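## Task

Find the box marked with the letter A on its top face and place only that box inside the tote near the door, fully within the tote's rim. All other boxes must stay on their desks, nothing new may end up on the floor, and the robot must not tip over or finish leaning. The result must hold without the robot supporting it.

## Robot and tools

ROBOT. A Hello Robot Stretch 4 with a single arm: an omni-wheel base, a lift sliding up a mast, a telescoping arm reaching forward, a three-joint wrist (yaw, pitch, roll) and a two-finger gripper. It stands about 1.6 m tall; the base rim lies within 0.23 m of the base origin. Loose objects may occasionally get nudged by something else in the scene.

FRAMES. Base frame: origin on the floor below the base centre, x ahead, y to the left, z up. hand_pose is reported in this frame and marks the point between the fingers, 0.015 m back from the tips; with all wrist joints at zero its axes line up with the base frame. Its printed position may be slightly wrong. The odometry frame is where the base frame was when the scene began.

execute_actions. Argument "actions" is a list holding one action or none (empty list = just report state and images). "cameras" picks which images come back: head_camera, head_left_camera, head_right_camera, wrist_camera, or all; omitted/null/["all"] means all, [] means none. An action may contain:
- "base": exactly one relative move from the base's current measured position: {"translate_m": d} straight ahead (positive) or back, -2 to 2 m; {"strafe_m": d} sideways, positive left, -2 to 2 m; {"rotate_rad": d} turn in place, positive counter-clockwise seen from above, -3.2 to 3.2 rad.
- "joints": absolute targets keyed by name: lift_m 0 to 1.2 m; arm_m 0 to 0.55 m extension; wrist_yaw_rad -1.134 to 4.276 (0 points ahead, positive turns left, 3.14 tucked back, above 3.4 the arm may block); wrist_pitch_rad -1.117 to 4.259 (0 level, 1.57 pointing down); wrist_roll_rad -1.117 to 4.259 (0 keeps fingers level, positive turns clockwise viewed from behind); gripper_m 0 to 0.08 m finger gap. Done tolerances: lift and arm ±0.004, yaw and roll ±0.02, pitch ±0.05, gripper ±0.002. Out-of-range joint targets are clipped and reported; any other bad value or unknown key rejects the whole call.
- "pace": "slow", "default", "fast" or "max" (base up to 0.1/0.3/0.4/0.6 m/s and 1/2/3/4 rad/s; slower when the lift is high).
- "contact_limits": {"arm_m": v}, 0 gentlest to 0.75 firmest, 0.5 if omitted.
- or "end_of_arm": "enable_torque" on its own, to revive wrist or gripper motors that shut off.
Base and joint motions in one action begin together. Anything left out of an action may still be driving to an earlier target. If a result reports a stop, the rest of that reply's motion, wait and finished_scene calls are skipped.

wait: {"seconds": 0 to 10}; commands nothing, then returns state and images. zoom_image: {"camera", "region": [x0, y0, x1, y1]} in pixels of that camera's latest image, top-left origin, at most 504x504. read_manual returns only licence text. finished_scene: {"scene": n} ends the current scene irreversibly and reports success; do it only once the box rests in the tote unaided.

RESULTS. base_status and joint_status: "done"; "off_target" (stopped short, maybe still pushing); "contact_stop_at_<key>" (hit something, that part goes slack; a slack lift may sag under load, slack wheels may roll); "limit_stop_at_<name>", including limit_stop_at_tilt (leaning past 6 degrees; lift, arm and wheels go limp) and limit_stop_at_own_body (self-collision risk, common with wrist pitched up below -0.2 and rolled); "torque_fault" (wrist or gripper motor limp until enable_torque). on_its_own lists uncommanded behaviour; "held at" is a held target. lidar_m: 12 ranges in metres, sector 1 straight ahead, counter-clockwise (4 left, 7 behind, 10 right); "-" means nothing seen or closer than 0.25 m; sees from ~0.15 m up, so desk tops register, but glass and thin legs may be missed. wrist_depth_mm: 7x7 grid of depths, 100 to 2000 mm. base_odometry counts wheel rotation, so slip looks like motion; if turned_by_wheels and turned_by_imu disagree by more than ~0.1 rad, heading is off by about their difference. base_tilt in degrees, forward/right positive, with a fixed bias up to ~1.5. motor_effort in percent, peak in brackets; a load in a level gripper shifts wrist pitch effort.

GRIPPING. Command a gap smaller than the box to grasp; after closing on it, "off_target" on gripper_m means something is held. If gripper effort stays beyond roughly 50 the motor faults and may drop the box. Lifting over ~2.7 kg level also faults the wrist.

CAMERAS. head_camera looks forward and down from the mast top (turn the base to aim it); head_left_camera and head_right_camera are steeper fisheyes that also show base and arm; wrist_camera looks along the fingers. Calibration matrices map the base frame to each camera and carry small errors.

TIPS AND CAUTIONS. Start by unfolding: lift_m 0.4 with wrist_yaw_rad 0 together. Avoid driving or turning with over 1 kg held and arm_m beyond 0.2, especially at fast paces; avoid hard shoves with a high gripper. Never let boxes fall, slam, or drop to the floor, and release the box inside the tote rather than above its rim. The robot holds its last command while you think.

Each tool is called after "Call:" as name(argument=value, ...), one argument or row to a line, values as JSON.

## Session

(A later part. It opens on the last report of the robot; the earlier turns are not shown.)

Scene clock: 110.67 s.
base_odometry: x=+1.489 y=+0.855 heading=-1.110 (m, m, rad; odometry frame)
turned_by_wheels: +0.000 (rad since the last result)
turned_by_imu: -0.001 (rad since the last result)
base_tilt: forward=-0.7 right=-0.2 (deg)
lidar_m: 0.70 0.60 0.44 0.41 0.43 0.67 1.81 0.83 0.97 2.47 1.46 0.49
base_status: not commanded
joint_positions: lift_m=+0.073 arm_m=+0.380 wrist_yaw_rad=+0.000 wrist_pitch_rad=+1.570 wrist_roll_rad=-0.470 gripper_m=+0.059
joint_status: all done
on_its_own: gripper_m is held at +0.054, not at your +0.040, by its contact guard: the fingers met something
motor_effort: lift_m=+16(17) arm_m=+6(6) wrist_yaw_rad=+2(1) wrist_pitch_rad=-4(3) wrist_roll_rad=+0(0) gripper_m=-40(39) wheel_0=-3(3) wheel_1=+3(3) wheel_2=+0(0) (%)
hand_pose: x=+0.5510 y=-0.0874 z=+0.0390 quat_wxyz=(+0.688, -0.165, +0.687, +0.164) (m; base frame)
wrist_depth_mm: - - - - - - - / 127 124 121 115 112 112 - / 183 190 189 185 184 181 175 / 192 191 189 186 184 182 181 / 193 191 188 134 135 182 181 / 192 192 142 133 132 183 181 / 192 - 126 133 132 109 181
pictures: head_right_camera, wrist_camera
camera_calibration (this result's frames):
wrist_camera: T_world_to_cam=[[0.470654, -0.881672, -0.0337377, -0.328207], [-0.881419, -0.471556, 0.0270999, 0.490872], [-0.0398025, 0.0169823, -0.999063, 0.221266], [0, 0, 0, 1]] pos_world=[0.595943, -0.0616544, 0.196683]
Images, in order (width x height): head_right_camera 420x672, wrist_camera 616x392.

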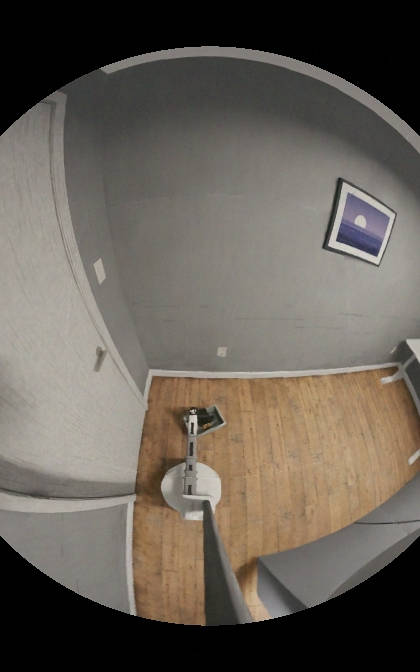

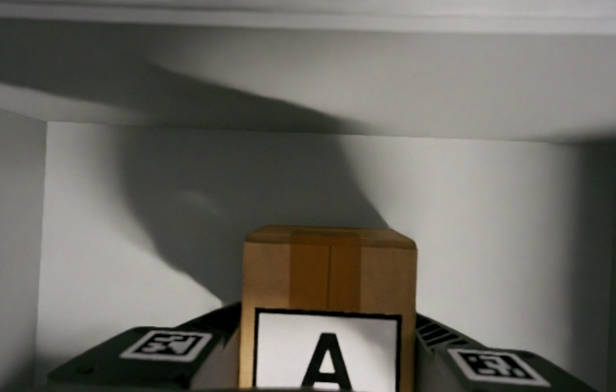

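Call:
execute_actions(
  actions=[
    {"joints":{"gripper_m":0.08}},
  ],
  cameras=[],
)

Call:
execute_actions(
  actions=[
    {"joints":{"lift_m":0.3},"pace":"max"},
  ],
  cameras=["wrist_camera"],
)

Scene clock: 113.83 s.
base_odometry: x=+1.489 y=+0.855 heading=-1.110 (m, m, rad; odometry frame)
turned_by_wheels: +0.000 (rad since the last result)
turned_by_imu: -0.001 (rad since the last result)
base_tilt: forward=-0.7 right=-0.2 (deg)
lidar_m: 0.70 0.63 0.44 0.42 0.43 0.66 1.81 0.84 0.98 2.48 1.45 0.49
base_status: not commanded
joint_positions: lift_m=+0.073 arm_m=+0.380 wrist_yaw_rad=+0.000 wrist_pitch_rad=+1.570 wrist_roll_rad=-0.470 gripper_m=+0.080
joint_status: all done
motor_effort: lift_m=+16(16) arm_m=+6(6) wrist_yaw_rad=-1(0) wrist_pitch_rad=-2(2) wrist_roll_rad=+1(0) gripper_m=-1(39) wheel_0=-3(3) wheel_1=+4(4) wheel_2=+0(0) (%)
hand_pose: x=+0.5510 y=-0.0874 z=+0.0390 quat_wxyz=(+0.688, -0.165, +0.687, +0.164) (m; base frame)
wrist_depth_mm: - - - - - - - / 126 124 121 115 112 112 - / 183 191 189 186 185 182 175 / 193 190 189 187 184 182 181 / 193 191 189 137 138 183 181 / 193 190 147 136 136 182 181 / 182 - 138 136 135 118 180
pictures: none
No camera images: the call's "cameras" was empty. Leave "cameras" out to get every camera's image.

Scene clock: 115.07 s.
base_odometry: x=+1.489 y=+0.855 heading=-1.110 (m, m, rad; odometry frame)
turned_by_wheels: +0.000 (rad since the last result)
turned_by_imu: -0.001 (rad since the last result)
base_tilt: forward=-0.8 right=-0.2 (deg)
lidar_m: 0.42 0.61 0.45 0.42 0.44 0.65 1.82 0.82 0.95 2.47 1.44 0.47
base_status: not commanded
joint_positions: lift_m=+0.300 arm_m=+0.380 wrist_yaw_rad=+0.000 wrist_pitch_rad=+1.570 wrist_roll_rad=-0.470 gripper_m=+0.080
joint_status: all done
motor_effort: lift_m=+25(29) arm_m=+6(6) wrist_yaw_rad=-1(1) wrist_pitch_rad=-3(4) wrist_roll_rad=+0(0) gripper_m=-1(1) wheel_0=-3(3) wheel_1=+3(3) wheel_2=+0(0) (%)
hand_pose: x=+0.5510 y=-0.0874 z=+0.2652 quat_wxyz=(+0.688, -0.165, +0.687, +0.164) (m; base frame)
wrist_depth_mm: 436 427 421 418 413 407 404 / 433 427 424 415 415 407 402 / 430 424 404 355 320 404 407 / 433 345 418 418 410 327 404 / 430 353 418 364 407 320 410 / 430 329 389 410 410 315 404 / 436 - 149 322 309 119 402
pictures: wrist_camera
camera_calibration (this result's frames):
wrist_camera: T_world_to_cam=[[0.470669, -0.881662, -0.0338042, -0.320555], [-0.881405, -0.471575, 0.0272247, 0.484684], [-0.0399442, 0.0169814, -0.999058, 0.447403], [0, 0, 0, 1]] pos_world=[0.595949, -0.0616535, 0.422949]
Images, in order (width x height): wrist_camera 616x392.

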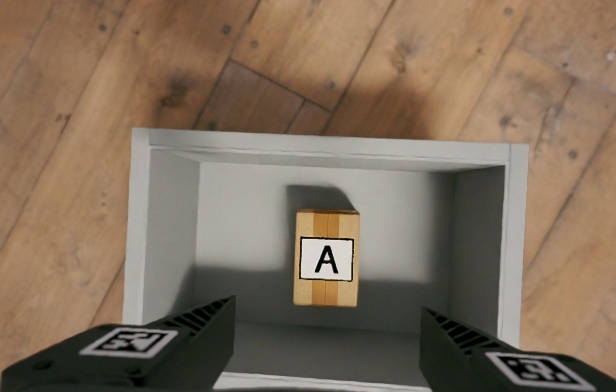

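Call:
finished_scene(
  scene=1,
)

The scene is finished: the task was done.


## Next scene

Find the box marked with the letter X on its top face and place only that box inside the tote near the door, fully within the tote's rim. All other boxes must stay on their desks, nothing new may end up on the floor, and the robot must not tip over or finish leaning. The result must hold without the robot supporting it.

Call:
execute_actions(
  actions=[],
)

Scene clock: 0.00 s.
base_odometry: x=+0.000 y=+0.000 heading=+0.000 (m, m, rad; odometry frame)
turned_by_wheels: +0.000 (rad since the last result)
turned_by_imu: +0.000 (rad since the last result)
base_tilt: forward=-0.7 right=-0.2 (deg)
lidar_m: 0.80 0.88 1.49 2.06 1.07 0.87 0.86 0.99 0.82 0.83 0.96 0.80
base_status: not commanded
joint_positions: lift_m=+0.294 arm_m=-0.001 wrist_yaw_rad=+3.250 wrist_pitch_rad=+0.008 wrist_roll_rad=-0.009 gripper_m=+0.040
joint_status: not commanded
motor_effort: lift_m=+21 arm_m=-1 wrist_yaw_rad=+1 wrist_pitch_rad=-10 wrist_roll_rad=+1 gripper_m=-3 wheel_0=+1 wheel_1=+0 wheel_2=+1 (%)
hand_pose: x=-0.0510 y=+0.0640 z=+0.4706 quat_wxyz=(-0.054, -0.004, -0.005, +0.999) (m; base frame)
wrist_depth_mm: - - 137 1042 991 904 854 / - - 122 182 991 931 854 / - - 131 190 991 931 854 / 150 143 141 1042 991 917 854 / 199 1281 1182 1078 991 917 854 / 201 1281 158 1060 976 917 866 / 199 - 102 1060 135 108 854
pictures: head_camera, head_left_camera, head_right_camera, wrist_camera
camera_calibration (this result's frames):
wrist_camera: T_world_to_cam=[[-0.141884, 0.989432, 0.0298875, -0.0777152], [0.0320905, 0.0347746, -0.99888, 0.51702], [-0.989363, -0.140766, -0.0366854, 0.134766], [0, 0, 0, 1]] pos_world=[0.105714, 0.0778851, 0.523708]
Images, in order (width x height): head_camera 420x560, head_left_camera 420x672, head_right_camera 420x672, wrist_camera 616x392.

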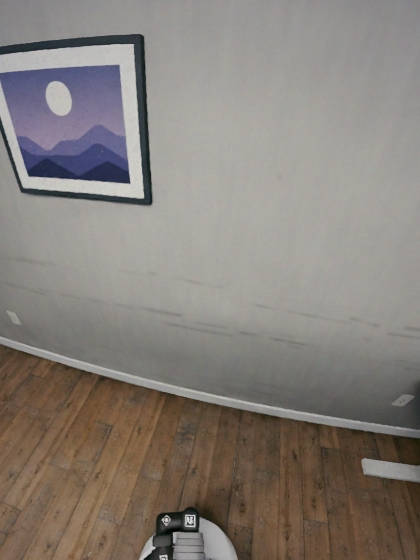

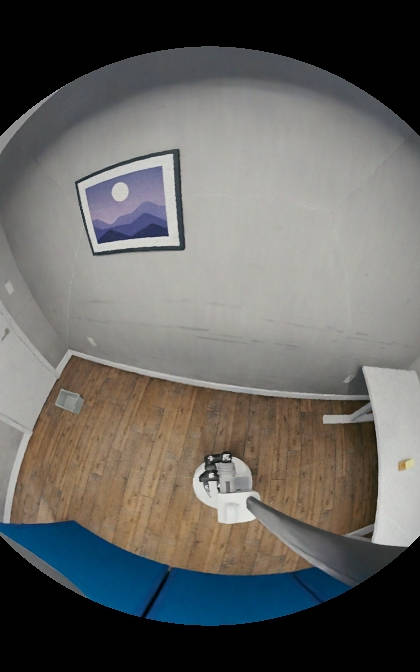

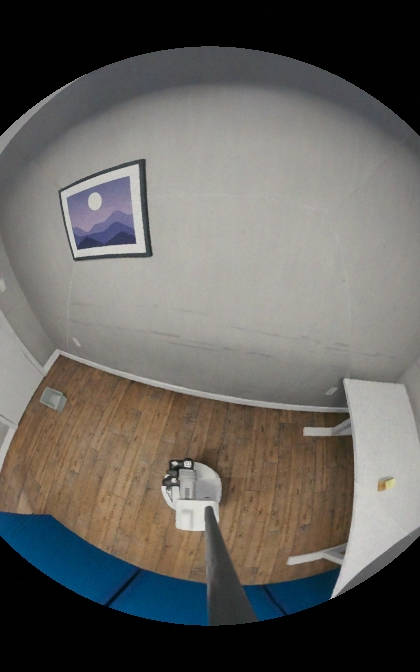

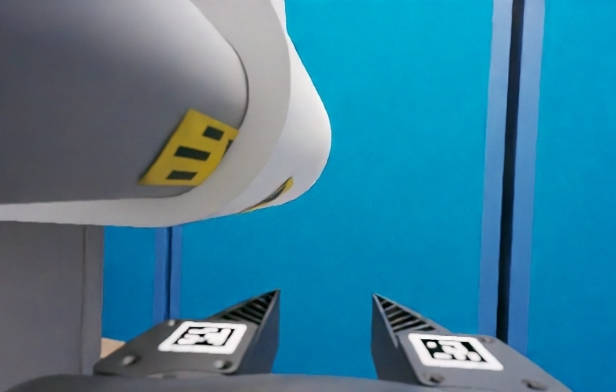

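Call:
execute_actions(
  actions=[
    {"base":{"rotate_rad":1.67},"pace":"max"},
  ],
  cameras=[],
)

Call:
execute_actions(
  actions=[
    {"base":{"translate_m":1.64},"pace":"max"},
  ],
  cameras=[],
)

Call:
execute_actions(
  actions=[
    {"base":{"rotate_rad":1.28},"pace":"max"},
  ],
  cameras=["head_left_camera"],
)

Scene clock: 5.63 s.
base_odometry: x=+0.000 y=+0.000 heading=+1.669 (m, m, rad; odometry frame)
turned_by_wheels: +1.669 (rad since the last result)
turned_by_imu: +1.661 (rad since the last result)
base_tilt: forward=-0.7 right=-0.2 (deg)
lidar_m: 2.07 0.99 0.87 0.89 0.96 0.82 0.84 0.91 0.81 0.80 0.95 1.49
base_status: done
joint_positions: lift_m=+0.294 arm_m=-0.001 wrist_yaw_rad=+3.250 wrist_pitch_rad=+0.008 wrist_roll_rad=-0.009 gripper_m=+0.040
joint_status: not commanded
motor_effort: lift_m=+21(21) arm_m=-1(1) wrist_yaw_rad=-1(2) wrist_pitch_rad=-11(13) wrist_roll_rad=+2(2) gripper_m=-3(2) wheel_0=-6(13) wheel_1=-4(21) wheel_2=-2(13) (%)
hand_pose: x=-0.0510 y=+0.0640 z=+0.4706 quat_wxyz=(-0.054, -0.004, -0.005, +0.999) (m; base frame)
wrist_depth_mm: - - 137 1921 1756 1618 1499 / - - 122 182 1756 1576 1464 / - - 131 189 1281 1138 1060 / 150 143 141 1921 1808 1661 1499 / 200 1138 1499 1863 1808 1661 1499 / 201 1098 158 1537 1708 1576 1499 / 200 - 101 1255 135 108 1281
pictures: none
No camera images: the call's "cameras" was empty. Leave "cameras" out to get every camera's image.

Scene clock: 10.00 s.
base_odometry: x=-0.162 y=+1.632 heading=+1.670 (m, m, rad; odometry frame)
turned_by_wheels: +0.001 (rad since the last result)
turned_by_imu: +0.001 (rad since the last result)
base_tilt: forward=-0.7 right=-0.1 (deg)
lidar_m: 0.51 0.63 1.20 0.75 0.56 0.85 2.45 1.43 0.65 0.63 0.55 0.49
base_status: done
joint_positions: lift_m=+0.294 arm_m=-0.001 wrist_yaw_rad=+3.250 wrist_pitch_rad=+0.008 wrist_roll_rad=-0.009 gripper_m=+0.040
joint_status: not commanded
motor_effort: lift_m=+21(21) arm_m=-1(1) wrist_yaw_rad=-1(1) wrist_pitch_rad=-11(10) wrist_roll_rad=+1(1) gripper_m=-2(2) wheel_0=+4(13) wheel_1=+2(13) wheel_2=+1(16) (%)
hand_pose: x=-0.0510 y=+0.0640 z=+0.4706 quat_wxyz=(-0.054, -0.004, -0.005, +0.999) (m; base frame)
wrist_depth_mm: - - 137 - - - - / - - 122 182 - - - / - - 131 189 - - 1983 / 150 143 141 - - - 1863 / 200 1808 - - - - 1808 / 200 1661 158 1756 1756 1863 1576 / 199 - 101 1281 135 108 1281
pictures: none
No camera images: the call's "cameras" was empty. Leave "cameras" out to get every camera's image.

Scene clock: 11.47 s.
base_odometry: x=-0.162 y=+1.632 heading=+2.949 (m, m, rad; odometry frame)
turned_by_wheels: +1.279 (rad since the last result)
turned_by_imu: +1.274 (rad since the last result)
base_tilt: forward=-0.8 right=-0.1 (deg)
lidar_m: 2.32 0.57 0.58 1.69 1.83 1.38 0.65 0.66 0.51 0.51 0.54 0.79
base_status: done
joint_positions: lift_m=+0.294 arm_m=-0.001 wrist_yaw_rad=+3.250 wrist_pitch_rad=+0.008 wrist_roll_rad=-0.009 gripper_m=+0.040
joint_status: not commanded
motor_effort: lift_m=+21(21) arm_m=-1(1) wrist_yaw_rad=+0(0) wrist_pitch_rad=-9(10) wrist_roll_rad=+1(1) gripper_m=-3(2) wheel_0=-5(13) wheel_1=-4(8) wheel_2=-2(13) (%)
hand_pose: x=-0.0509 y=+0.0640 z=+0.4706 quat_wxyz=(-0.054, -0.004, -0.005, +0.999) (m; base frame)
wrist_depth_mm: - - 137 1464 1430 1366 1308 / - - 122 182 1430 1397 1336 / - - 131 190 1464 1366 1336 / 150 143 141 1464 1430 1397 1336 / 200 1008 1537 1499 1464 1397 1336 / 201 991 158 1464 1430 1366 1336 / 200 - 102 976 135 108 1281
pictures: head_left_camera
Images, in order (width x height): head_left_camera 420x672.

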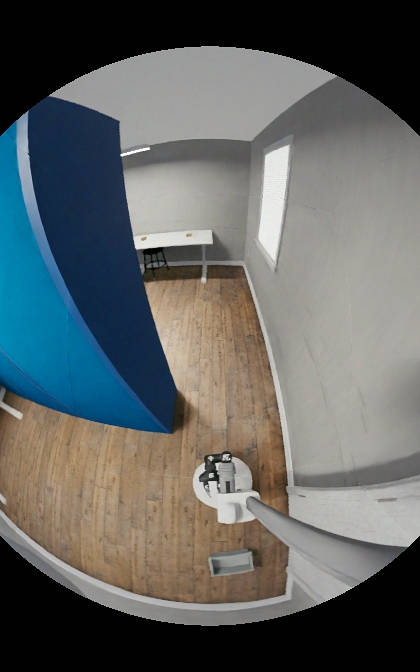

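Call:
execute_actions(
  actions=[
    {"base":{"translate_m":2},"pace":"max"},
  ],
  cameras=[],
)

Call:
execute_actions(
  actions=[
    {"base":{"strafe_m":0.8},"joints":{"lift_m":1.1,"wrist_yaw_rad":0,"wrist_pitch_rad":0.6,"gripper_m":0.08},"pace":"max"},
  ],
)

Scene clock: 20.13 s.
base_odometry: x=-2.125 y=+2.014 heading=+2.950 (m, m, rad; odometry frame)
turned_by_wheels: +0.001 (rad since the last result)
turned_by_imu: +0.000 (rad since the last result)
base_tilt: forward=-0.8 right=-0.2 (deg)
lidar_m: 0.61 0.67 0.92 2.31 1.58 1.17 1.57 0.82 0.57 0.54 0.58 0.88
base_status: done
joint_positions: lift_m=+0.294 arm_m=-0.001 wrist_yaw_rad=+3.250 wrist_pitch_rad=+0.008 wrist_roll_rad=-0.009 gripper_m=+0.040
joint_status: not commanded
motor_effort: lift_m=+21(21) arm_m=-1(1) wrist_yaw_rad=+0(1) wrist_pitch_rad=-14(11) wrist_roll_rad=+2(1) gripper_m=-2(3) wheel_0=+5(16) wheel_1=+4(14) wheel_2=+3(19) (%)
hand_pose: x=-0.0509 y=+0.0640 z=+0.4706 quat_wxyz=(-0.054, -0.004, -0.005, +0.999) (m; base frame)
wrist_depth_mm: - - 137 - - 1464 1576 / - - 122 182 - 1430 1576 / - - 131 190 - 1618 1576 / 150 143 141 - - 1618 1576 / 200 1160 1808 - - 1618 1576 / 201 1118 158 1756 1756 1464 1576 / 199 - 101 1255 135 108 1182
pictures: none
No camera images: the call's "cameras" was empty. Leave "cameras" out to get every camera's image.

Scene clock: 22.87 s.
base_odometry: x=-2.278 y=+1.228 heading=+2.950 (m, m, rad; odometry frame)
turned_by_wheels: +0.000 (rad since the last result)
turned_by_imu: -0.001 (rad since the last result)
base_tilt: forward=-0.8 right=-0.2 (deg)
lidar_m: 0.63 0.66 0.94 1.51 1.54 1.14 1.12 1.15 1.40 1.35 0.89 0.64
base_status: done
joint_positions: lift_m=+1.100 arm_m=-0.001 wrist_yaw_rad=+0.000 wrist_pitch_rad=+0.602 wrist_roll_rad=-0.009 gripper_m=+0.080
joint_status: all done
motor_effort: lift_m=+25(30) arm_m=-1(1) wrist_yaw_rad=-1(10) wrist_pitch_rad=-12(6) wrist_roll_rad=+1(1) gripper_m=-1(1) wheel_0=+0(20) wheel_1=+0(20) wheel_2=+0(3) (%)
hand_pose: x=+0.3452 y=-0.0874 z=+1.1574 quat_wxyz=(+0.955, -0.005, +0.297, +0.002) (m; base frame)
wrist_depth_mm: 1229 1182 1182 1160 1138 1118 1098 / 1336 1308 1281 1255 1229 1205 1182 / 1430 1229 1229 1255 1229 1255 1255 / 991 991 991 991 991 960 991 / 831 820 820 831 820 820 820 / 723 707 170 707 707 707 707 / - - 150 1430 1366 109 640
pictures: head_camera, head_left_camera, head_right_camera, wrist_camera
camera_calibration (this result's frames):
wrist_camera: T_world_to_cam=[[0.0454878, -0.99895, 0.00553974, -0.10251], [-0.588879, -0.0312936, -0.807615, 1.18281], [0.80694, 0.0334744, -0.589684, 0.565816], [0, 0, 0, 1]] pos_world=[0.244615, -0.0843284, 1.28948]
Images, in order (width x height): head_camera 420x560, head_left_camera 420x672, head_right_camera 420x672, wrist_camera 616x392.

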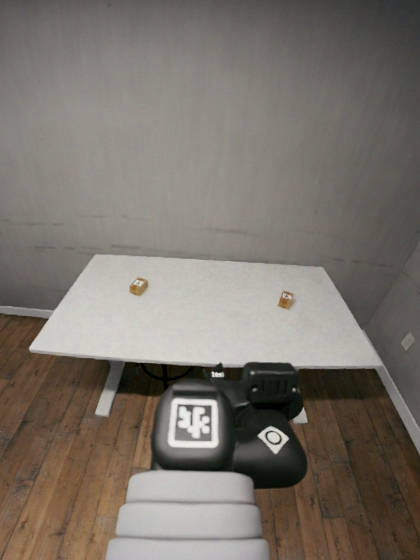

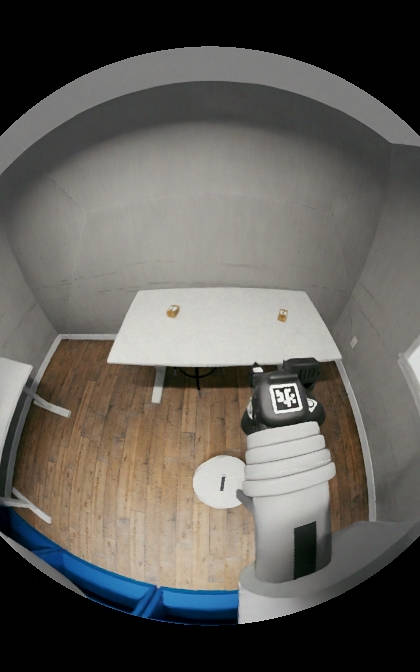

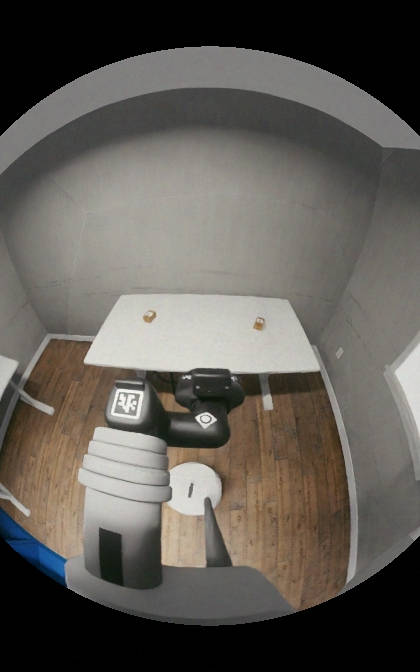

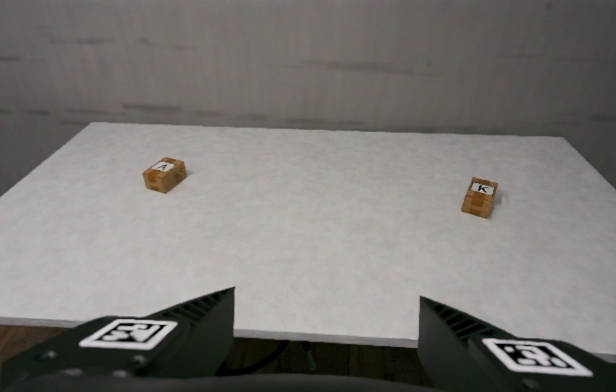

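Call:
zoom_image(
  camera="wrist_camera",
  region=[440,165,520,225],
)

Call:
zoom_image(
  camera="wrist_camera",
  region=[130,145,200,200],
)

Call:
execute_actions(
  actions=[
    {"base":{"rotate_rad":1.65},"pace":"max"},
  ],
  cameras=["head_camera"],
)

Call:
execute_actions(
  actions=[
    {"base":{"translate_m":0.95},"pace":"max"},
  ],
  cameras=["head_camera","wrist_camera"],
)

Region (440, 165, 520, 225) of wrist_camera's 616x392 image, scaled by 6.300; it fills the top 378 rows of this view, and the rest is white.

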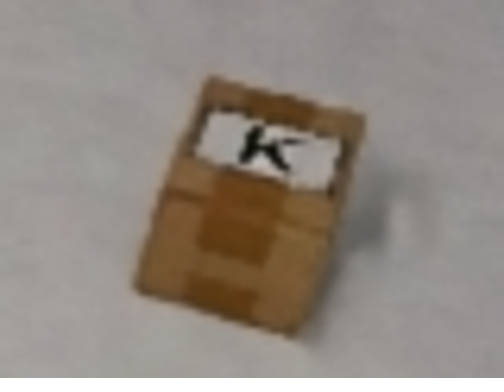

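Region (130, 145, 200, 200) of wrist_camera's 616x392 image, scaled by 7.200; it fills the top 396 rows of this view, and the rest is white.

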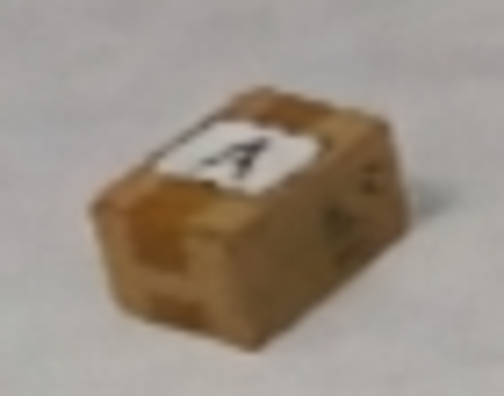

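Scene clock: 29.00 s.
base_odometry: x=-2.278 y=+1.228 heading=-1.684 (m, m, rad; odometry frame)
turned_by_wheels: +1.649 (rad since the last result)
turned_by_imu: +1.641 (rad since the last result)
base_tilt: forward=-0.8 right=-0.2 (deg)
lidar_m: 1.51 1.41 1.13 1.08 1.79 1.38 1.35 0.84 0.65 0.63 0.68 1.48
base_status: done
joint_positions: lift_m=+1.100 arm_m=-0.001 wrist_yaw_rad=+0.000 wrist_pitch_rad=+0.602 wrist_roll_rad=-0.009 gripper_m=+0.080
joint_status: not commanded
motor_effort: lift_m=+25(25) arm_m=-1(1) wrist_yaw_rad=-1(1) wrist_pitch_rad=-7(9) wrist_roll_rad=+2(2) gripper_m=-1(1) wheel_0=-6(11) wheel_1=-5(11) wheel_2=-2(10) (%)
hand_pose: x=+0.3452 y=-0.0874 z=+1.1574 quat_wxyz=(+0.955, -0.005, +0.297, +0.001) (m; base frame)
wrist_depth_mm: 1618 - - - 1983 1921 1863 / 1921 1983 1661 1661 1661 1808 1983 / 1499 - - - - - - / 1661 - - - - - - / 1756 1863 1863 1863 1921 1863 1863 / 1576 1618 169 1618 1618 1618 1618 / - - 150 1430 1397 109 1464
pictures: head_camera
Images, in order (width x height): head_camera 420x560.

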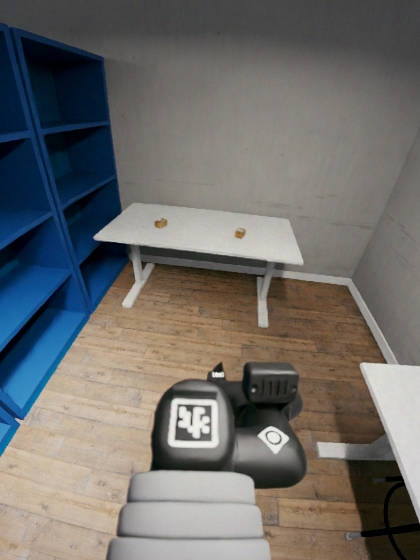

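Scene clock: 33.37 s.
base_odometry: x=-2.385 y=+0.285 heading=-1.684 (m, m, rad; odometry frame)
turned_by_wheels: +0.001 (rad since the last result)
turned_by_imu: -0.001 (rad since the last result)
base_tilt: forward=-0.7 right=-0.2 (deg)
lidar_m: 0.57 0.64 1.00 0.97 1.09 1.62 2.34 0.95 0.78 1.52 0.72 0.57
base_status: done
joint_positions: lift_m=+1.100 arm_m=-0.001 wrist_yaw_rad=+0.000 wrist_pitch_rad=+0.602 wrist_roll_rad=-0.009 gripper_m=+0.080
joint_status: not commanded
motor_effort: lift_m=+25(25) arm_m=-1(1) wrist_yaw_rad=+1(1) wrist_pitch_rad=-10(9) wrist_roll_rad=+2(1) gripper_m=-2(1) wheel_0=+6(12) wheel_1=+4(10) wheel_2=+0(13) (%)
hand_pose: x=+0.3452 y=-0.0874 z=+1.1574 quat_wxyz=(+0.955, -0.005, +0.297, +0.001) (m; base frame)
wrist_depth_mm: 1229 1229 1160 1118 1078 1060 1025 / 1366 1336 1281 1229 1160 1118 1098 / 1430 1229 1229 1229 1229 1205 1182 / 991 991 976 991 991 976 991 / 820 831 820 831 798 820 820 / 723 707 170 707 707 707 699 / - - 150 634 615 109 634
pictures: head_camera, wrist_camera
camera_calibration (this result's frames):
wrist_camera: T_world_to_cam=[[0.0453534, -0.998956, 0.0055389, -0.102487], [-0.588883, -0.0312138, -0.807615, 1.18283], [0.806945, 0.0333663, -0.589684, 0.56581], [0, 0, 0, 1]] pos_world=[0.244619, -0.0843385, 1.28949]
Images, in order (width x height): head_camera 420x560, wrist_camera 616x392.

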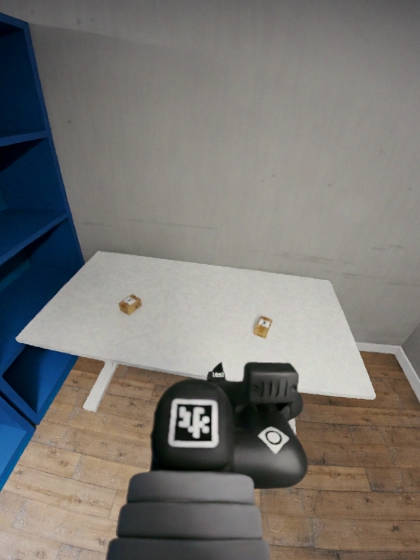

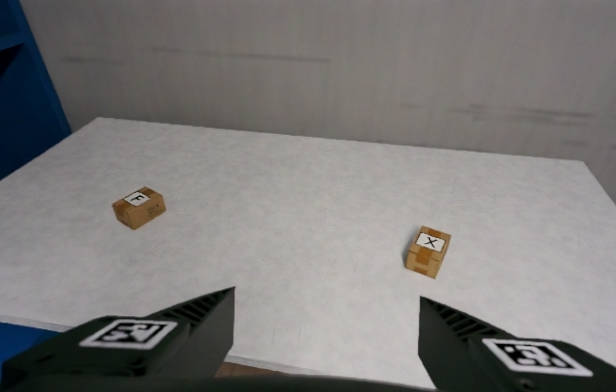

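Call:
execute_actions(
  actions=[
    {"base":{"rotate_rad":-0.247},"joints":{"wrist_pitch_rad":1.57,"lift_m":0.98,"wrist_roll_rad":0.2},"pace":"fast"},
  ],
  cameras=[],
)

Call:
execute_actions(
  actions=[
    {"base":{"translate_m":0.25},"joints":{"arm_m":0.45,"lift_m":0.9},"pace":"fast"},
  ],
  cameras=["wrist_camera"],
)

Scene clock: 37.73 s.
base_odometry: x=-2.385 y=+0.285 heading=-1.929 (m, m, rad; odometry frame)
turned_by_wheels: -0.246 (rad since the last result)
turned_by_imu: -0.247 (rad since the last result)
base_tilt: forward=-0.7 right=-0.2 (deg)
lidar_m: 0.56 0.58 0.76 0.98 1.02 1.29 2.33 1.24 0.81 0.77 1.54 0.63
base_status: done
joint_positions: lift_m=+0.980 arm_m=-0.001 wrist_yaw_rad=+0.000 wrist_pitch_rad=+1.570 wrist_roll_rad=+0.200 gripper_m=+0.080
joint_status: all done
motor_effort: lift_m=+16(23) arm_m=-1(1) wrist_yaw_rad=-1(1) wrist_pitch_rad=-3(6) wrist_roll_rad=+2(11) gripper_m=-2(1) wheel_0=+6(12) wheel_1=+6(8) wheel_2=+3(5) (%)
hand_pose: x=+0.1701 y=-0.0874 z=+0.9459 quat_wxyz=(+0.704, +0.070, +0.703, -0.070) (m; base frame)
wrist_depth_mm: 1160 1138 1138 1138 1098 1098 1060 / 1160 1138 1118 1118 1098 1078 1078 / 1138 1138 1138 1118 1118 1078 1078 / 1138 1160 1138 1118 1098 1098 1078 / 1138 1138 1138 904 1098 1098 1078 / 1160 1160 169 904 904 1098 1098 / - - 150 904 1118 109 1098
pictures: none
No camera images: the call's "cameras" was empty. Leave "cameras" out to get every camera's image.

Scene clock: 39.83 s.
base_odometry: x=-2.472 y=+0.051 heading=-1.928 (m, m, rad; odometry frame)
turned_by_wheels: +0.001 (rad since the last result)
turned_by_imu: +0.000 (rad since the last result)
base_tilt: forward=-0.7 right=-0.2 (deg)
lidar_m: 0.31 0.34 0.44 0.96 1.03 1.31 2.58 1.15 0.85 1.18 0.54 0.34
base_status: done
joint_positions: lift_m=+0.900 arm_m=+0.449 wrist_yaw_rad=+0.000 wrist_pitch_rad=+1.570 wrist_roll_rad=+0.200 gripper_m=+0.080
joint_status: all done
motor_effort: lift_m=+16(17) arm_m=+6(6) wrist_yaw_rad=-1(1) wrist_pitch_rad=-1(5) wrist_roll_rad=+2(3) gripper_m=-1(1) wheel_0=+8(13) wheel_1=+4(12) wheel_2=+0(14) (%)
hand_pose: x=+0.6200 y=-0.0874 z=+0.8659 quat_wxyz=(+0.704, +0.070, +0.703, -0.070) (m; base frame)
wrist_depth_mm: 304 301 298 294 291 289 286 / 306 301 298 296 291 290 286 / 307 303 300 297 294 290 287 / 307 306 301 296 294 291 289 / 309 306 301 247 294 291 290 / 309 304 169 249 296 293 291 / - - 150 300 297 109 -
pictures: wrist_camera
camera_calibration (this result's frames):
wrist_camera: T_world_to_cam=[[-0.177634, -0.9835, -0.034253, 0.0606887], [-0.983887, 0.176769, 0.0268293, 0.649714], [-0.0203318, 0.0384669, -0.999053, 1.04], [0, 0, 0, 1]] pos_world=[0.67117, -0.0951674, 1.02366]
Images, in order (width x height): wrist_camera 616x392.

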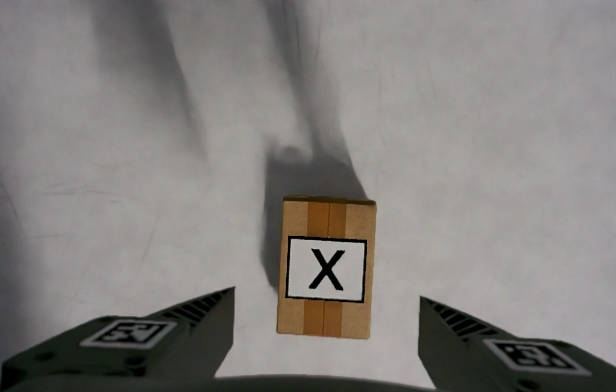

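Call:
execute_actions(
  actions=[
    {"joints":{"arm_m":0.457,"lift_m":0.788}},
  ],
  cameras=[],
)

Call:
execute_actions(
  actions=[
    {"joints":{"gripper_m":0.04}},
  ],
  cameras=[],
)

Call:
execute_actions(
  actions=[
    {"joints":{"lift_m":0.83,"arm_m":0.3}},
  ],
  cameras=["wrist_camera"],
)

Scene clock: 44.90 s.
base_odometry: x=-2.472 y=+0.051 heading=-1.928 (m, m, rad; odometry frame)
turned_by_wheels: +0.000 (rad since the last result)
turned_by_imu: -0.002 (rad since the last result)
base_tilt: forward=-0.7 right=-0.3 (deg)
lidar_m: 0.32 0.33 0.44 0.95 1.05 1.28 2.57 1.20 0.86 1.20 0.53 0.37
base_status: not commanded
joint_positions: lift_m=+0.788 arm_m=+0.456 wrist_yaw_rad=+0.000 wrist_pitch_rad=+1.570 wrist_roll_rad=+0.200 gripper_m=+0.080
joint_status: all done
motor_effort: lift_m=+16(16) arm_m=+7(5) wrist_yaw_rad=+1(0) wrist_pitch_rad=-5(1) wrist_roll_rad=+2(3) gripper_m=-1(1) wheel_0=+8(8) wheel_1=+4(4) wheel_2=+0(0) (%)
hand_pose: x=+0.6269 y=-0.0874 z=+0.7540 quat_wxyz=(+0.704, +0.070, +0.703, -0.070) (m; base frame)
wrist_depth_mm: 189 187 185 183 181 179 178 / 189 188 186 183 181 179 178 / 190 189 186 184 181 181 178 / 190 189 186 185 182 181 179 / 191 190 187 135 134 181 180 / 192 189 149 135 134 181 180 / - - 136 135 135 109 -
pictures: none
No camera images: the call's "cameras" was empty. Leave "cameras" out to get every camera's image.

Scene clock: 45.90 s.
base_odometry: x=-2.472 y=+0.051 heading=-1.928 (m, m, rad; odometry frame)
turned_by_wheels: +0.000 (rad since the last result)
turned_by_imu: +0.000 (rad since the last result)
base_tilt: forward=-0.8 right=-0.2 (deg)
lidar_m: 0.31 0.34 0.43 0.95 1.04 1.30 2.57 1.18 0.84 1.23 0.54 0.34
base_status: not commanded
joint_positions: lift_m=+0.788 arm_m=+0.456 wrist_yaw_rad=+0.000 wrist_pitch_rad=+1.570 wrist_roll_rad=+0.200 gripper_m=+0.059
joint_status: gripper_m off_target (ended at +0.059, target +0.040)
on_its_own: gripper_m is held at +0.053, not at your +0.040, by its contact guard: the fingers met something
motor_effort: lift_m=+16(16) arm_m=+7(7) wrist_yaw_rad=-1(2) wrist_pitch_rad=-3(1) wrist_roll_rad=+2(2) gripper_m=-40(38) wheel_0=+7(7) wheel_1=+4(4) wheel_2=+0(0) (%)
hand_pose: x=+0.6269 y=-0.0874 z=+0.7540 quat_wxyz=(+0.704, +0.070, +0.703, -0.070) (m; base frame)
wrist_depth_mm: 189 187 185 183 181 179 177 / 190 187 186 183 181 179 178 / 190 188 186 184 182 180 179 / 191 189 187 185 182 181 179 / 192 190 187 135 134 181 180 / 192 190 136 135 134 182 180 / 193 - 126 135 134 107 -
pictures: none
No camera images: the call's "cameras" was empty. Leave "cameras" out to get every camera's image.

Scene clock: 47.43 s.
base_odometry: x=-2.472 y=+0.051 heading=-1.928 (m, m, rad; odometry frame)
turned_by_wheels: +0.000 (rad since the last result)
turned_by_imu: -0.001 (rad since the last result)
base_tilt: forward=-0.8 right=-0.2 (deg)
lidar_m: 0.32 0.33 0.43 0.96 1.04 1.32 2.58 1.18 0.85 1.22 0.54 0.35
base_status: not commanded
joint_positions: lift_m=+0.830 arm_m=+0.301 wrist_yaw_rad=+0.000 wrist_pitch_rad=+1.570 wrist_roll_rad=+0.200 gripper_m=+0.059
joint_status: all done
on_its_own: gripper_m is held at +0.053, not at your +0.040, by its contact guard: the fingers met something
motor_effort: lift_m=+26(28) arm_m=-7(6) wrist_yaw_rad=+1(0) wrist_pitch_rad=-6(3) wrist_roll_rad=+2(2) gripper_m=-40(40) wheel_0=+7(7) wheel_1=+4(4) wheel_2=+0(0) (%)
hand_pose: x=+0.4722 y=-0.0874 z=+0.7951 quat_wxyz=(+0.704, +0.071, +0.703, -0.071) (m; base frame)
wrist_depth_mm: 232 229 226 224 222 220 217 / 232 230 228 225 223 220 218 / 234 231 229 226 224 220 220 / 235 231 229 226 224 221 219 / 236 233 230 135 134 223 220 / 236 233 136 135 134 223 221 / 236 - 126 135 134 107 221
pictures: wrist_camera
camera_calibration (this result's frames):
wrist_camera: T_world_to_cam=[[-0.178078, -0.983423, -0.0341692, 0.032163], [-0.983797, 0.177197, 0.0272932, 0.505847], [-0.0207861, 0.0384758, -0.999043, 0.966449], [0, 0, 0, 1]] pos_world=[0.523467, -0.0951898, 0.952818]
Images, in order (width x height): wrist_camera 616x392.

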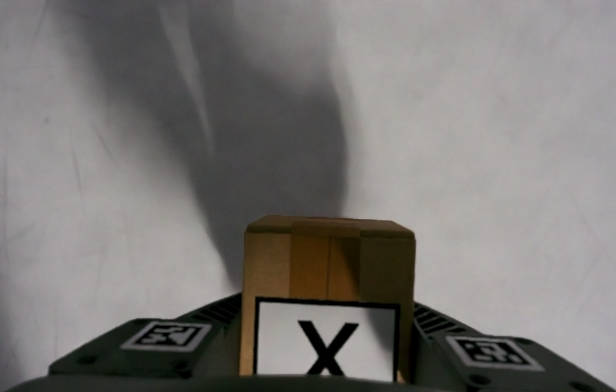

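Call:
execute_actions(
  actions=[
    {"base":{"translate_m":-2},"joints":{"arm_m":0},"pace":"max"},
  ],
  cameras=[],
)

Call:
execute_actions(
  actions=[
    {"base":{"rotate_rad":1.8},"joints":{"lift_m":0.4,"wrist_roll_rad":0},"pace":"fast"},
  ],
  cameras=["head_left_camera"],
)

Scene clock: 56.03 s.
base_odometry: x=-1.771 y=+1.923 heading=-1.929 (m, m, rad; odometry frame)
turned_by_wheels: -0.001 (rad since the last result)
turned_by_imu: -0.005 (rad since the last result)
base_tilt: forward=-0.8 right=-0.2 (deg)
lidar_m: 2.29 1.27 0.84 0.91 1.00 0.66 0.56 0.54 0.70 0.98 0.98 1.25
base_status: done
joint_positions: lift_m=+0.830 arm_m=+0.001 wrist_yaw_rad=+0.000 wrist_pitch_rad=+1.570 wrist_roll_rad=+0.200 gripper_m=+0.059
joint_status: all done
on_its_own: gripper_m is held at +0.053, not at your +0.040, by its contact guard: the fingers met something
motor_effort: lift_m=+26(26) arm_m=-7(6) wrist_yaw_rad=+1(1) wrist_pitch_rad=-4(4) wrist_roll_rad=+2(2) gripper_m=-39(40) wheel_0=-7(12) wheel_1=-4(12) wheel_2=-1(15) (%)
hand_pose: x=+0.1722 y=-0.0874 z=+0.7951 quat_wxyz=(+0.704, +0.071, +0.703, -0.071) (m; base frame)
wrist_depth_mm: 991 976 960 960 946 931 931 / 976 991 960 960 946 931 931 / 991 976 976 960 946 946 931 / 1008 976 976 960 946 946 931 / 1008 991 778 135 134 946 946 / 1008 991 136 135 134 960 931 / 1008 - 126 135 134 107 931
pictures: none
No camera images: the call's "cameras" was empty. Leave "cameras" out to get every camera's image.

Scene clock: 58.20 s.
base_odometry: x=-1.771 y=+1.923 heading=-0.131 (m, m, rad; odometry frame)
turned_by_wheels: +1.799 (rad since the last result)
turned_by_imu: +1.792 (rad since the last result)
base_tilt: forward=-0.8 right=-0.2 (deg)
lidar_m: 1.69 0.78 0.59 0.56 0.61 0.92 0.98 1.07 1.57 2.18 1.00 0.83
base_status: done
joint_positions: lift_m=+0.400 arm_m=+0.001 wrist_yaw_rad=+0.000 wrist_pitch_rad=+1.570 wrist_roll_rad=+0.000 gripper_m=+0.059
joint_status: all done
on_its_own: gripper_m is held at +0.053, not at your +0.040, by its contact guard: the fingers met something
motor_effort: lift_m=+16(23) arm_m=-7(7) wrist_yaw_rad=+0(1) wrist_pitch_rad=-2(4) wrist_roll_rad=+0(4) gripper_m=-40(40) wheel_0=-8(13) wheel_1=-5(9) wheel_2=-4(10) (%)
hand_pose: x=+0.1722 y=-0.0874 z=+0.3659 quat_wxyz=(+0.707, +0.000, +0.707, +0.000) (m; base frame)
wrist_depth_mm: 535 530 525 521 512 508 500 / 535 535 525 517 512 508 508 / 539 530 525 521 517 512 504 / 539 539 530 521 517 512 508 / 539 324 312 135 134 512 508 / 342 315 137 135 134 508 508 / 320 - 126 135 134 107 508
pictures: head_left_camera
Images, in order (width x height): head_left_camera 420x672.

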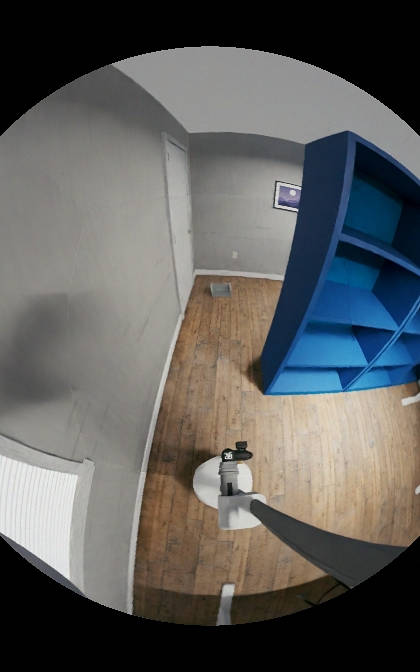

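Call:
execute_actions(
  actions=[
    {"base":{"translate_m":1.8},"joints":{"arm_m":0.35},"pace":"max"},
  ],
  cameras=["wrist_camera"],
)

Scene clock: 67.60 s.
base_odometry: x=+0.014 y=+1.690 heading=-0.130 (m, m, rad; odometry frame)
turned_by_wheels: +0.001 (rad since the last result)
turned_by_imu: -0.001 (rad since the last result)
base_tilt: forward=-0.8 right=-0.2 (deg)
lidar_m: 0.48 0.50 0.38 0.34 0.44 0.66 3.56 0.77 0.83 2.52 1.49 0.48
base_status: done
joint_positions: lift_m=+0.400 arm_m=+0.349 wrist_yaw_rad=+0.000 wrist_pitch_rad=+1.570 wrist_roll_rad=+0.000 gripper_m=+0.059
joint_status: all done
on_its_own: gripper_m is held at +0.053, not at your +0.040, by its contact guard: the fingers met something
motor_effort: lift_m=+17(17) arm_m=+7(7) wrist_yaw_rad=+1(2) wrist_pitch_rad=-2(5) wrist_roll_rad=+2(0) gripper_m=-40(40) wheel_0=+4(13) wheel_1=+4(12) wheel_2=+0(15) (%)
hand_pose: x=+0.5199 y=-0.0874 z=+0.3659 quat_wxyz=(+0.707, +0.000, +0.707, +0.000) (m; base frame)
wrist_depth_mm: 530 525 521 512 508 504 500 / 535 530 521 517 512 504 500 / 535 535 521 517 508 473 504 / 539 530 521 517 512 469 504 / 539 535 404 135 134 427 504 / 539 535 137 135 134 512 508 / 544 - 126 135 134 107 508
pictures: wrist_camera
camera_calibration (this result's frames):
wrist_camera: T_world_to_cam=[[0.0210399, -0.999198, -0.0340694, -0.0789474], [-0.999395, -0.021963, 0.0269517, 0.555358], [-0.0276784, 0.0334817, -0.999056, 0.541779], [0, 0, 0, 1]] pos_world=[0.571678, -0.0848264, 0.52361]
Images, in order (width x height): wrist_camera 616x392.

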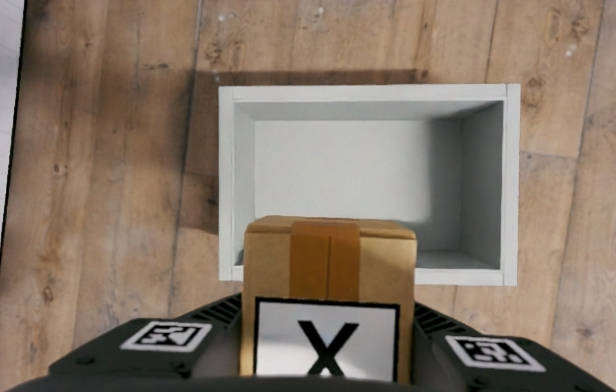

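Call:
execute_actions(
  actions=[
    {"base":{"strafe_m":-0.042},"joints":{"arm_m":0.412,"lift_m":0.074}},
  ],
  cameras=["wrist_camera"],
)

Call:
execute_actions(
  actions=[
    {"joints":{"gripper_m":0.08}},
  ],
  cameras=[],
)

Call:
execute_actions(
  actions=[
    {"joints":{"lift_m":0.3},"pace":"max"},
  ],
  cameras=["wrist_camera"],
)

Scene clock: 73.30 s.
base_odometry: x=+0.009 y=+1.649 heading=-0.130 (m, m, rad; odometry frame)
turned_by_wheels: +0.000 (rad since the last result)
turned_by_imu: -0.002 (rad since the last result)
base_tilt: forward=-0.8 right=-0.2 (deg)
lidar_m: 0.48 0.53 0.42 0.40 0.48 0.75 3.35 0.74 0.88 2.47 1.48 0.48
base_status: done
joint_positions: lift_m=+0.074 arm_m=+0.411 wrist_yaw_rad=+0.000 wrist_pitch_rad=+1.570 wrist_roll_rad=+0.000 gripper_m=+0.059
joint_status: all done
on_its_own: gripper_m is held at +0.053, not at your +0.040, by its contact guard: the fingers met something
motor_effort: lift_m=+16(17) arm_m=+7(7) wrist_yaw_rad=+1(1) wrist_pitch_rad=-3(3) wrist_roll_rad=+2(2) gripper_m=-40(40) wheel_0=+5(15) wheel_1=-2(11) wheel_2=+0(1) (%)
hand_pose: x=+0.5818 y=-0.0874 z=+0.0399 quat_wxyz=(+0.707, +0.000, +0.707, +0.000) (m; base frame)
wrist_depth_mm: - - - - - - - / 118 116 115 114 114 114 - / 178 191 189 187 184 182 181 / 193 192 189 187 186 183 182 / 193 193 191 135 134 184 182 / 194 193 136 135 134 185 183 / 186 - 126 135 134 107 -
pictures: wrist_camera
camera_calibration (this result's frames):
wrist_camera: T_world_to_cam=[[0.0208188, -0.999203, -0.0340722, -0.0912256], [-0.999397, -0.0217465, 0.0270867, 0.626013], [-0.0278061, 0.0334877, -0.999052, 0.217944], [0, 0, 0, 1]] pos_world=[0.633595, -0.0848377, 0.197673]
Images, in order (width x height): wrist_camera 616x392.

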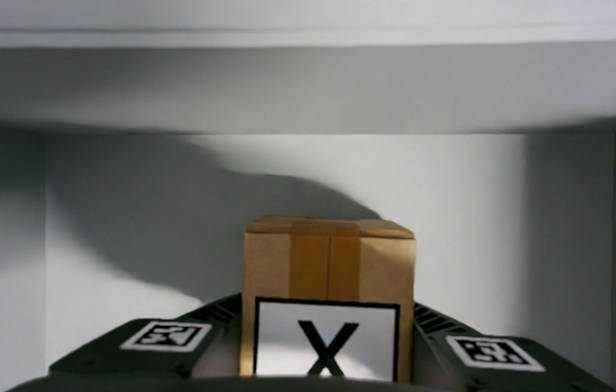

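Scene clock: 74.23 s.
base_odometry: x=+0.009 y=+1.649 heading=-0.130 (m, m, rad; odometry frame)
turned_by_wheels: +0.000 (rad since the last result)
turned_by_imu: +0.000 (rad since the last result)
base_tilt: forward=-0.7 right=-0.2 (deg)
lidar_m: 0.48 0.56 0.43 0.41 0.49 0.72 3.34 0.72 0.85 2.47 1.48 0.47
base_status: not commanded
joint_positions: lift_m=+0.074 arm_m=+0.411 wrist_yaw_rad=+0.000 wrist_pitch_rad=+1.570 wrist_roll_rad=+0.000 gripper_m=+0.080
joint_status: all done
motor_effort: lift_m=+16(16) arm_m=+7(7) wrist_yaw_rad=+1(1) wrist_pitch_rad=-4(2) wrist_roll_rad=+2(2) gripper_m=-2(38) wheel_0=+5(5) wheel_1=-2(2) wheel_2=+0(0) (%)
hand_pose: x=+0.5818 y=-0.0874 z=+0.0399 quat_wxyz=(+0.707, +0.000, +0.707, +0.000) (m; base frame)
wrist_depth_mm: - - - - - - - / 117 116 114 114 113 113 - / 177 191 189 186 185 182 181 / 193 192 190 187 186 184 182 / 193 193 190 138 138 184 183 / 193 192 142 138 137 184 183 / - - 139 138 138 109 -
pictures: none
No camera images: the call's "cameras" was empty. Leave "cameras" out to get every camera's image.

Scene clock: 75.47 s.
base_odometry: x=+0.009 y=+1.649 heading=-0.130 (m, m, rad; odometry frame)
turned_by_wheels: +0.000 (rad since the last result)
turned_by_imu: -0.001 (rad since the last result)
base_tilt: forward=-0.8 right=-0.2 (deg)
lidar_m: 0.48 0.55 0.42 0.40 0.48 0.75 3.37 0.74 0.88 2.45 1.46 0.51
base_status: not commanded
joint_positions: lift_m=+0.300 arm_m=+0.411 wrist_yaw_rad=+0.000 wrist_pitch_rad=+1.570 wrist_roll_rad=+0.000 gripper_m=+0.080
joint_status: all done
motor_effort: lift_m=+25(29) arm_m=+7(7) wrist_yaw_rad=-1(1) wrist_pitch_rad=-3(3) wrist_roll_rad=+2(2) gripper_m=+0(1) wheel_0=+5(5) wheel_1=-2(2) wheel_2=+0(0) (%)
hand_pose: x=+0.5819 y=-0.0874 z=+0.2652 quat_wxyz=(+0.707, +0.000, +0.707, +0.000) (m; base frame)
wrist_depth_mm: 430 424 418 413 410 404 402 / 430 427 421 418 413 407 402 / 430 424 402 394 389 327 407 / 433 345 418 415 413 325 404 / 436 345 418 366 413 325 407 / 436 306 169 415 415 291 407 / - - 150 338 319 109 -
pictures: wrist_camera
camera_calibration (this result's frames):
wrist_camera: T_world_to_cam=[[0.0208177, -0.999203, -0.0340731, -0.0835486], [-0.999395, -0.0217469, 0.0271321, 0.61991], [-0.0278515, 0.0334877, -0.999051, 0.443054], [0, 0, 0, 1]] pos_world=[0.633614, -0.0848376, 0.422967]
Images, in order (width x height): wrist_camera 616x392.

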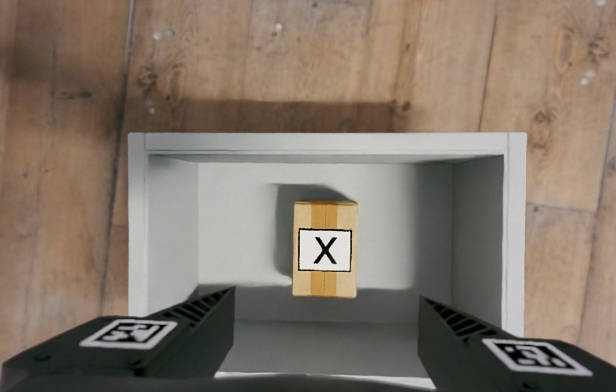

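Call:
finished_scene(
  scene=2,
)

The scene is finished: the task was done.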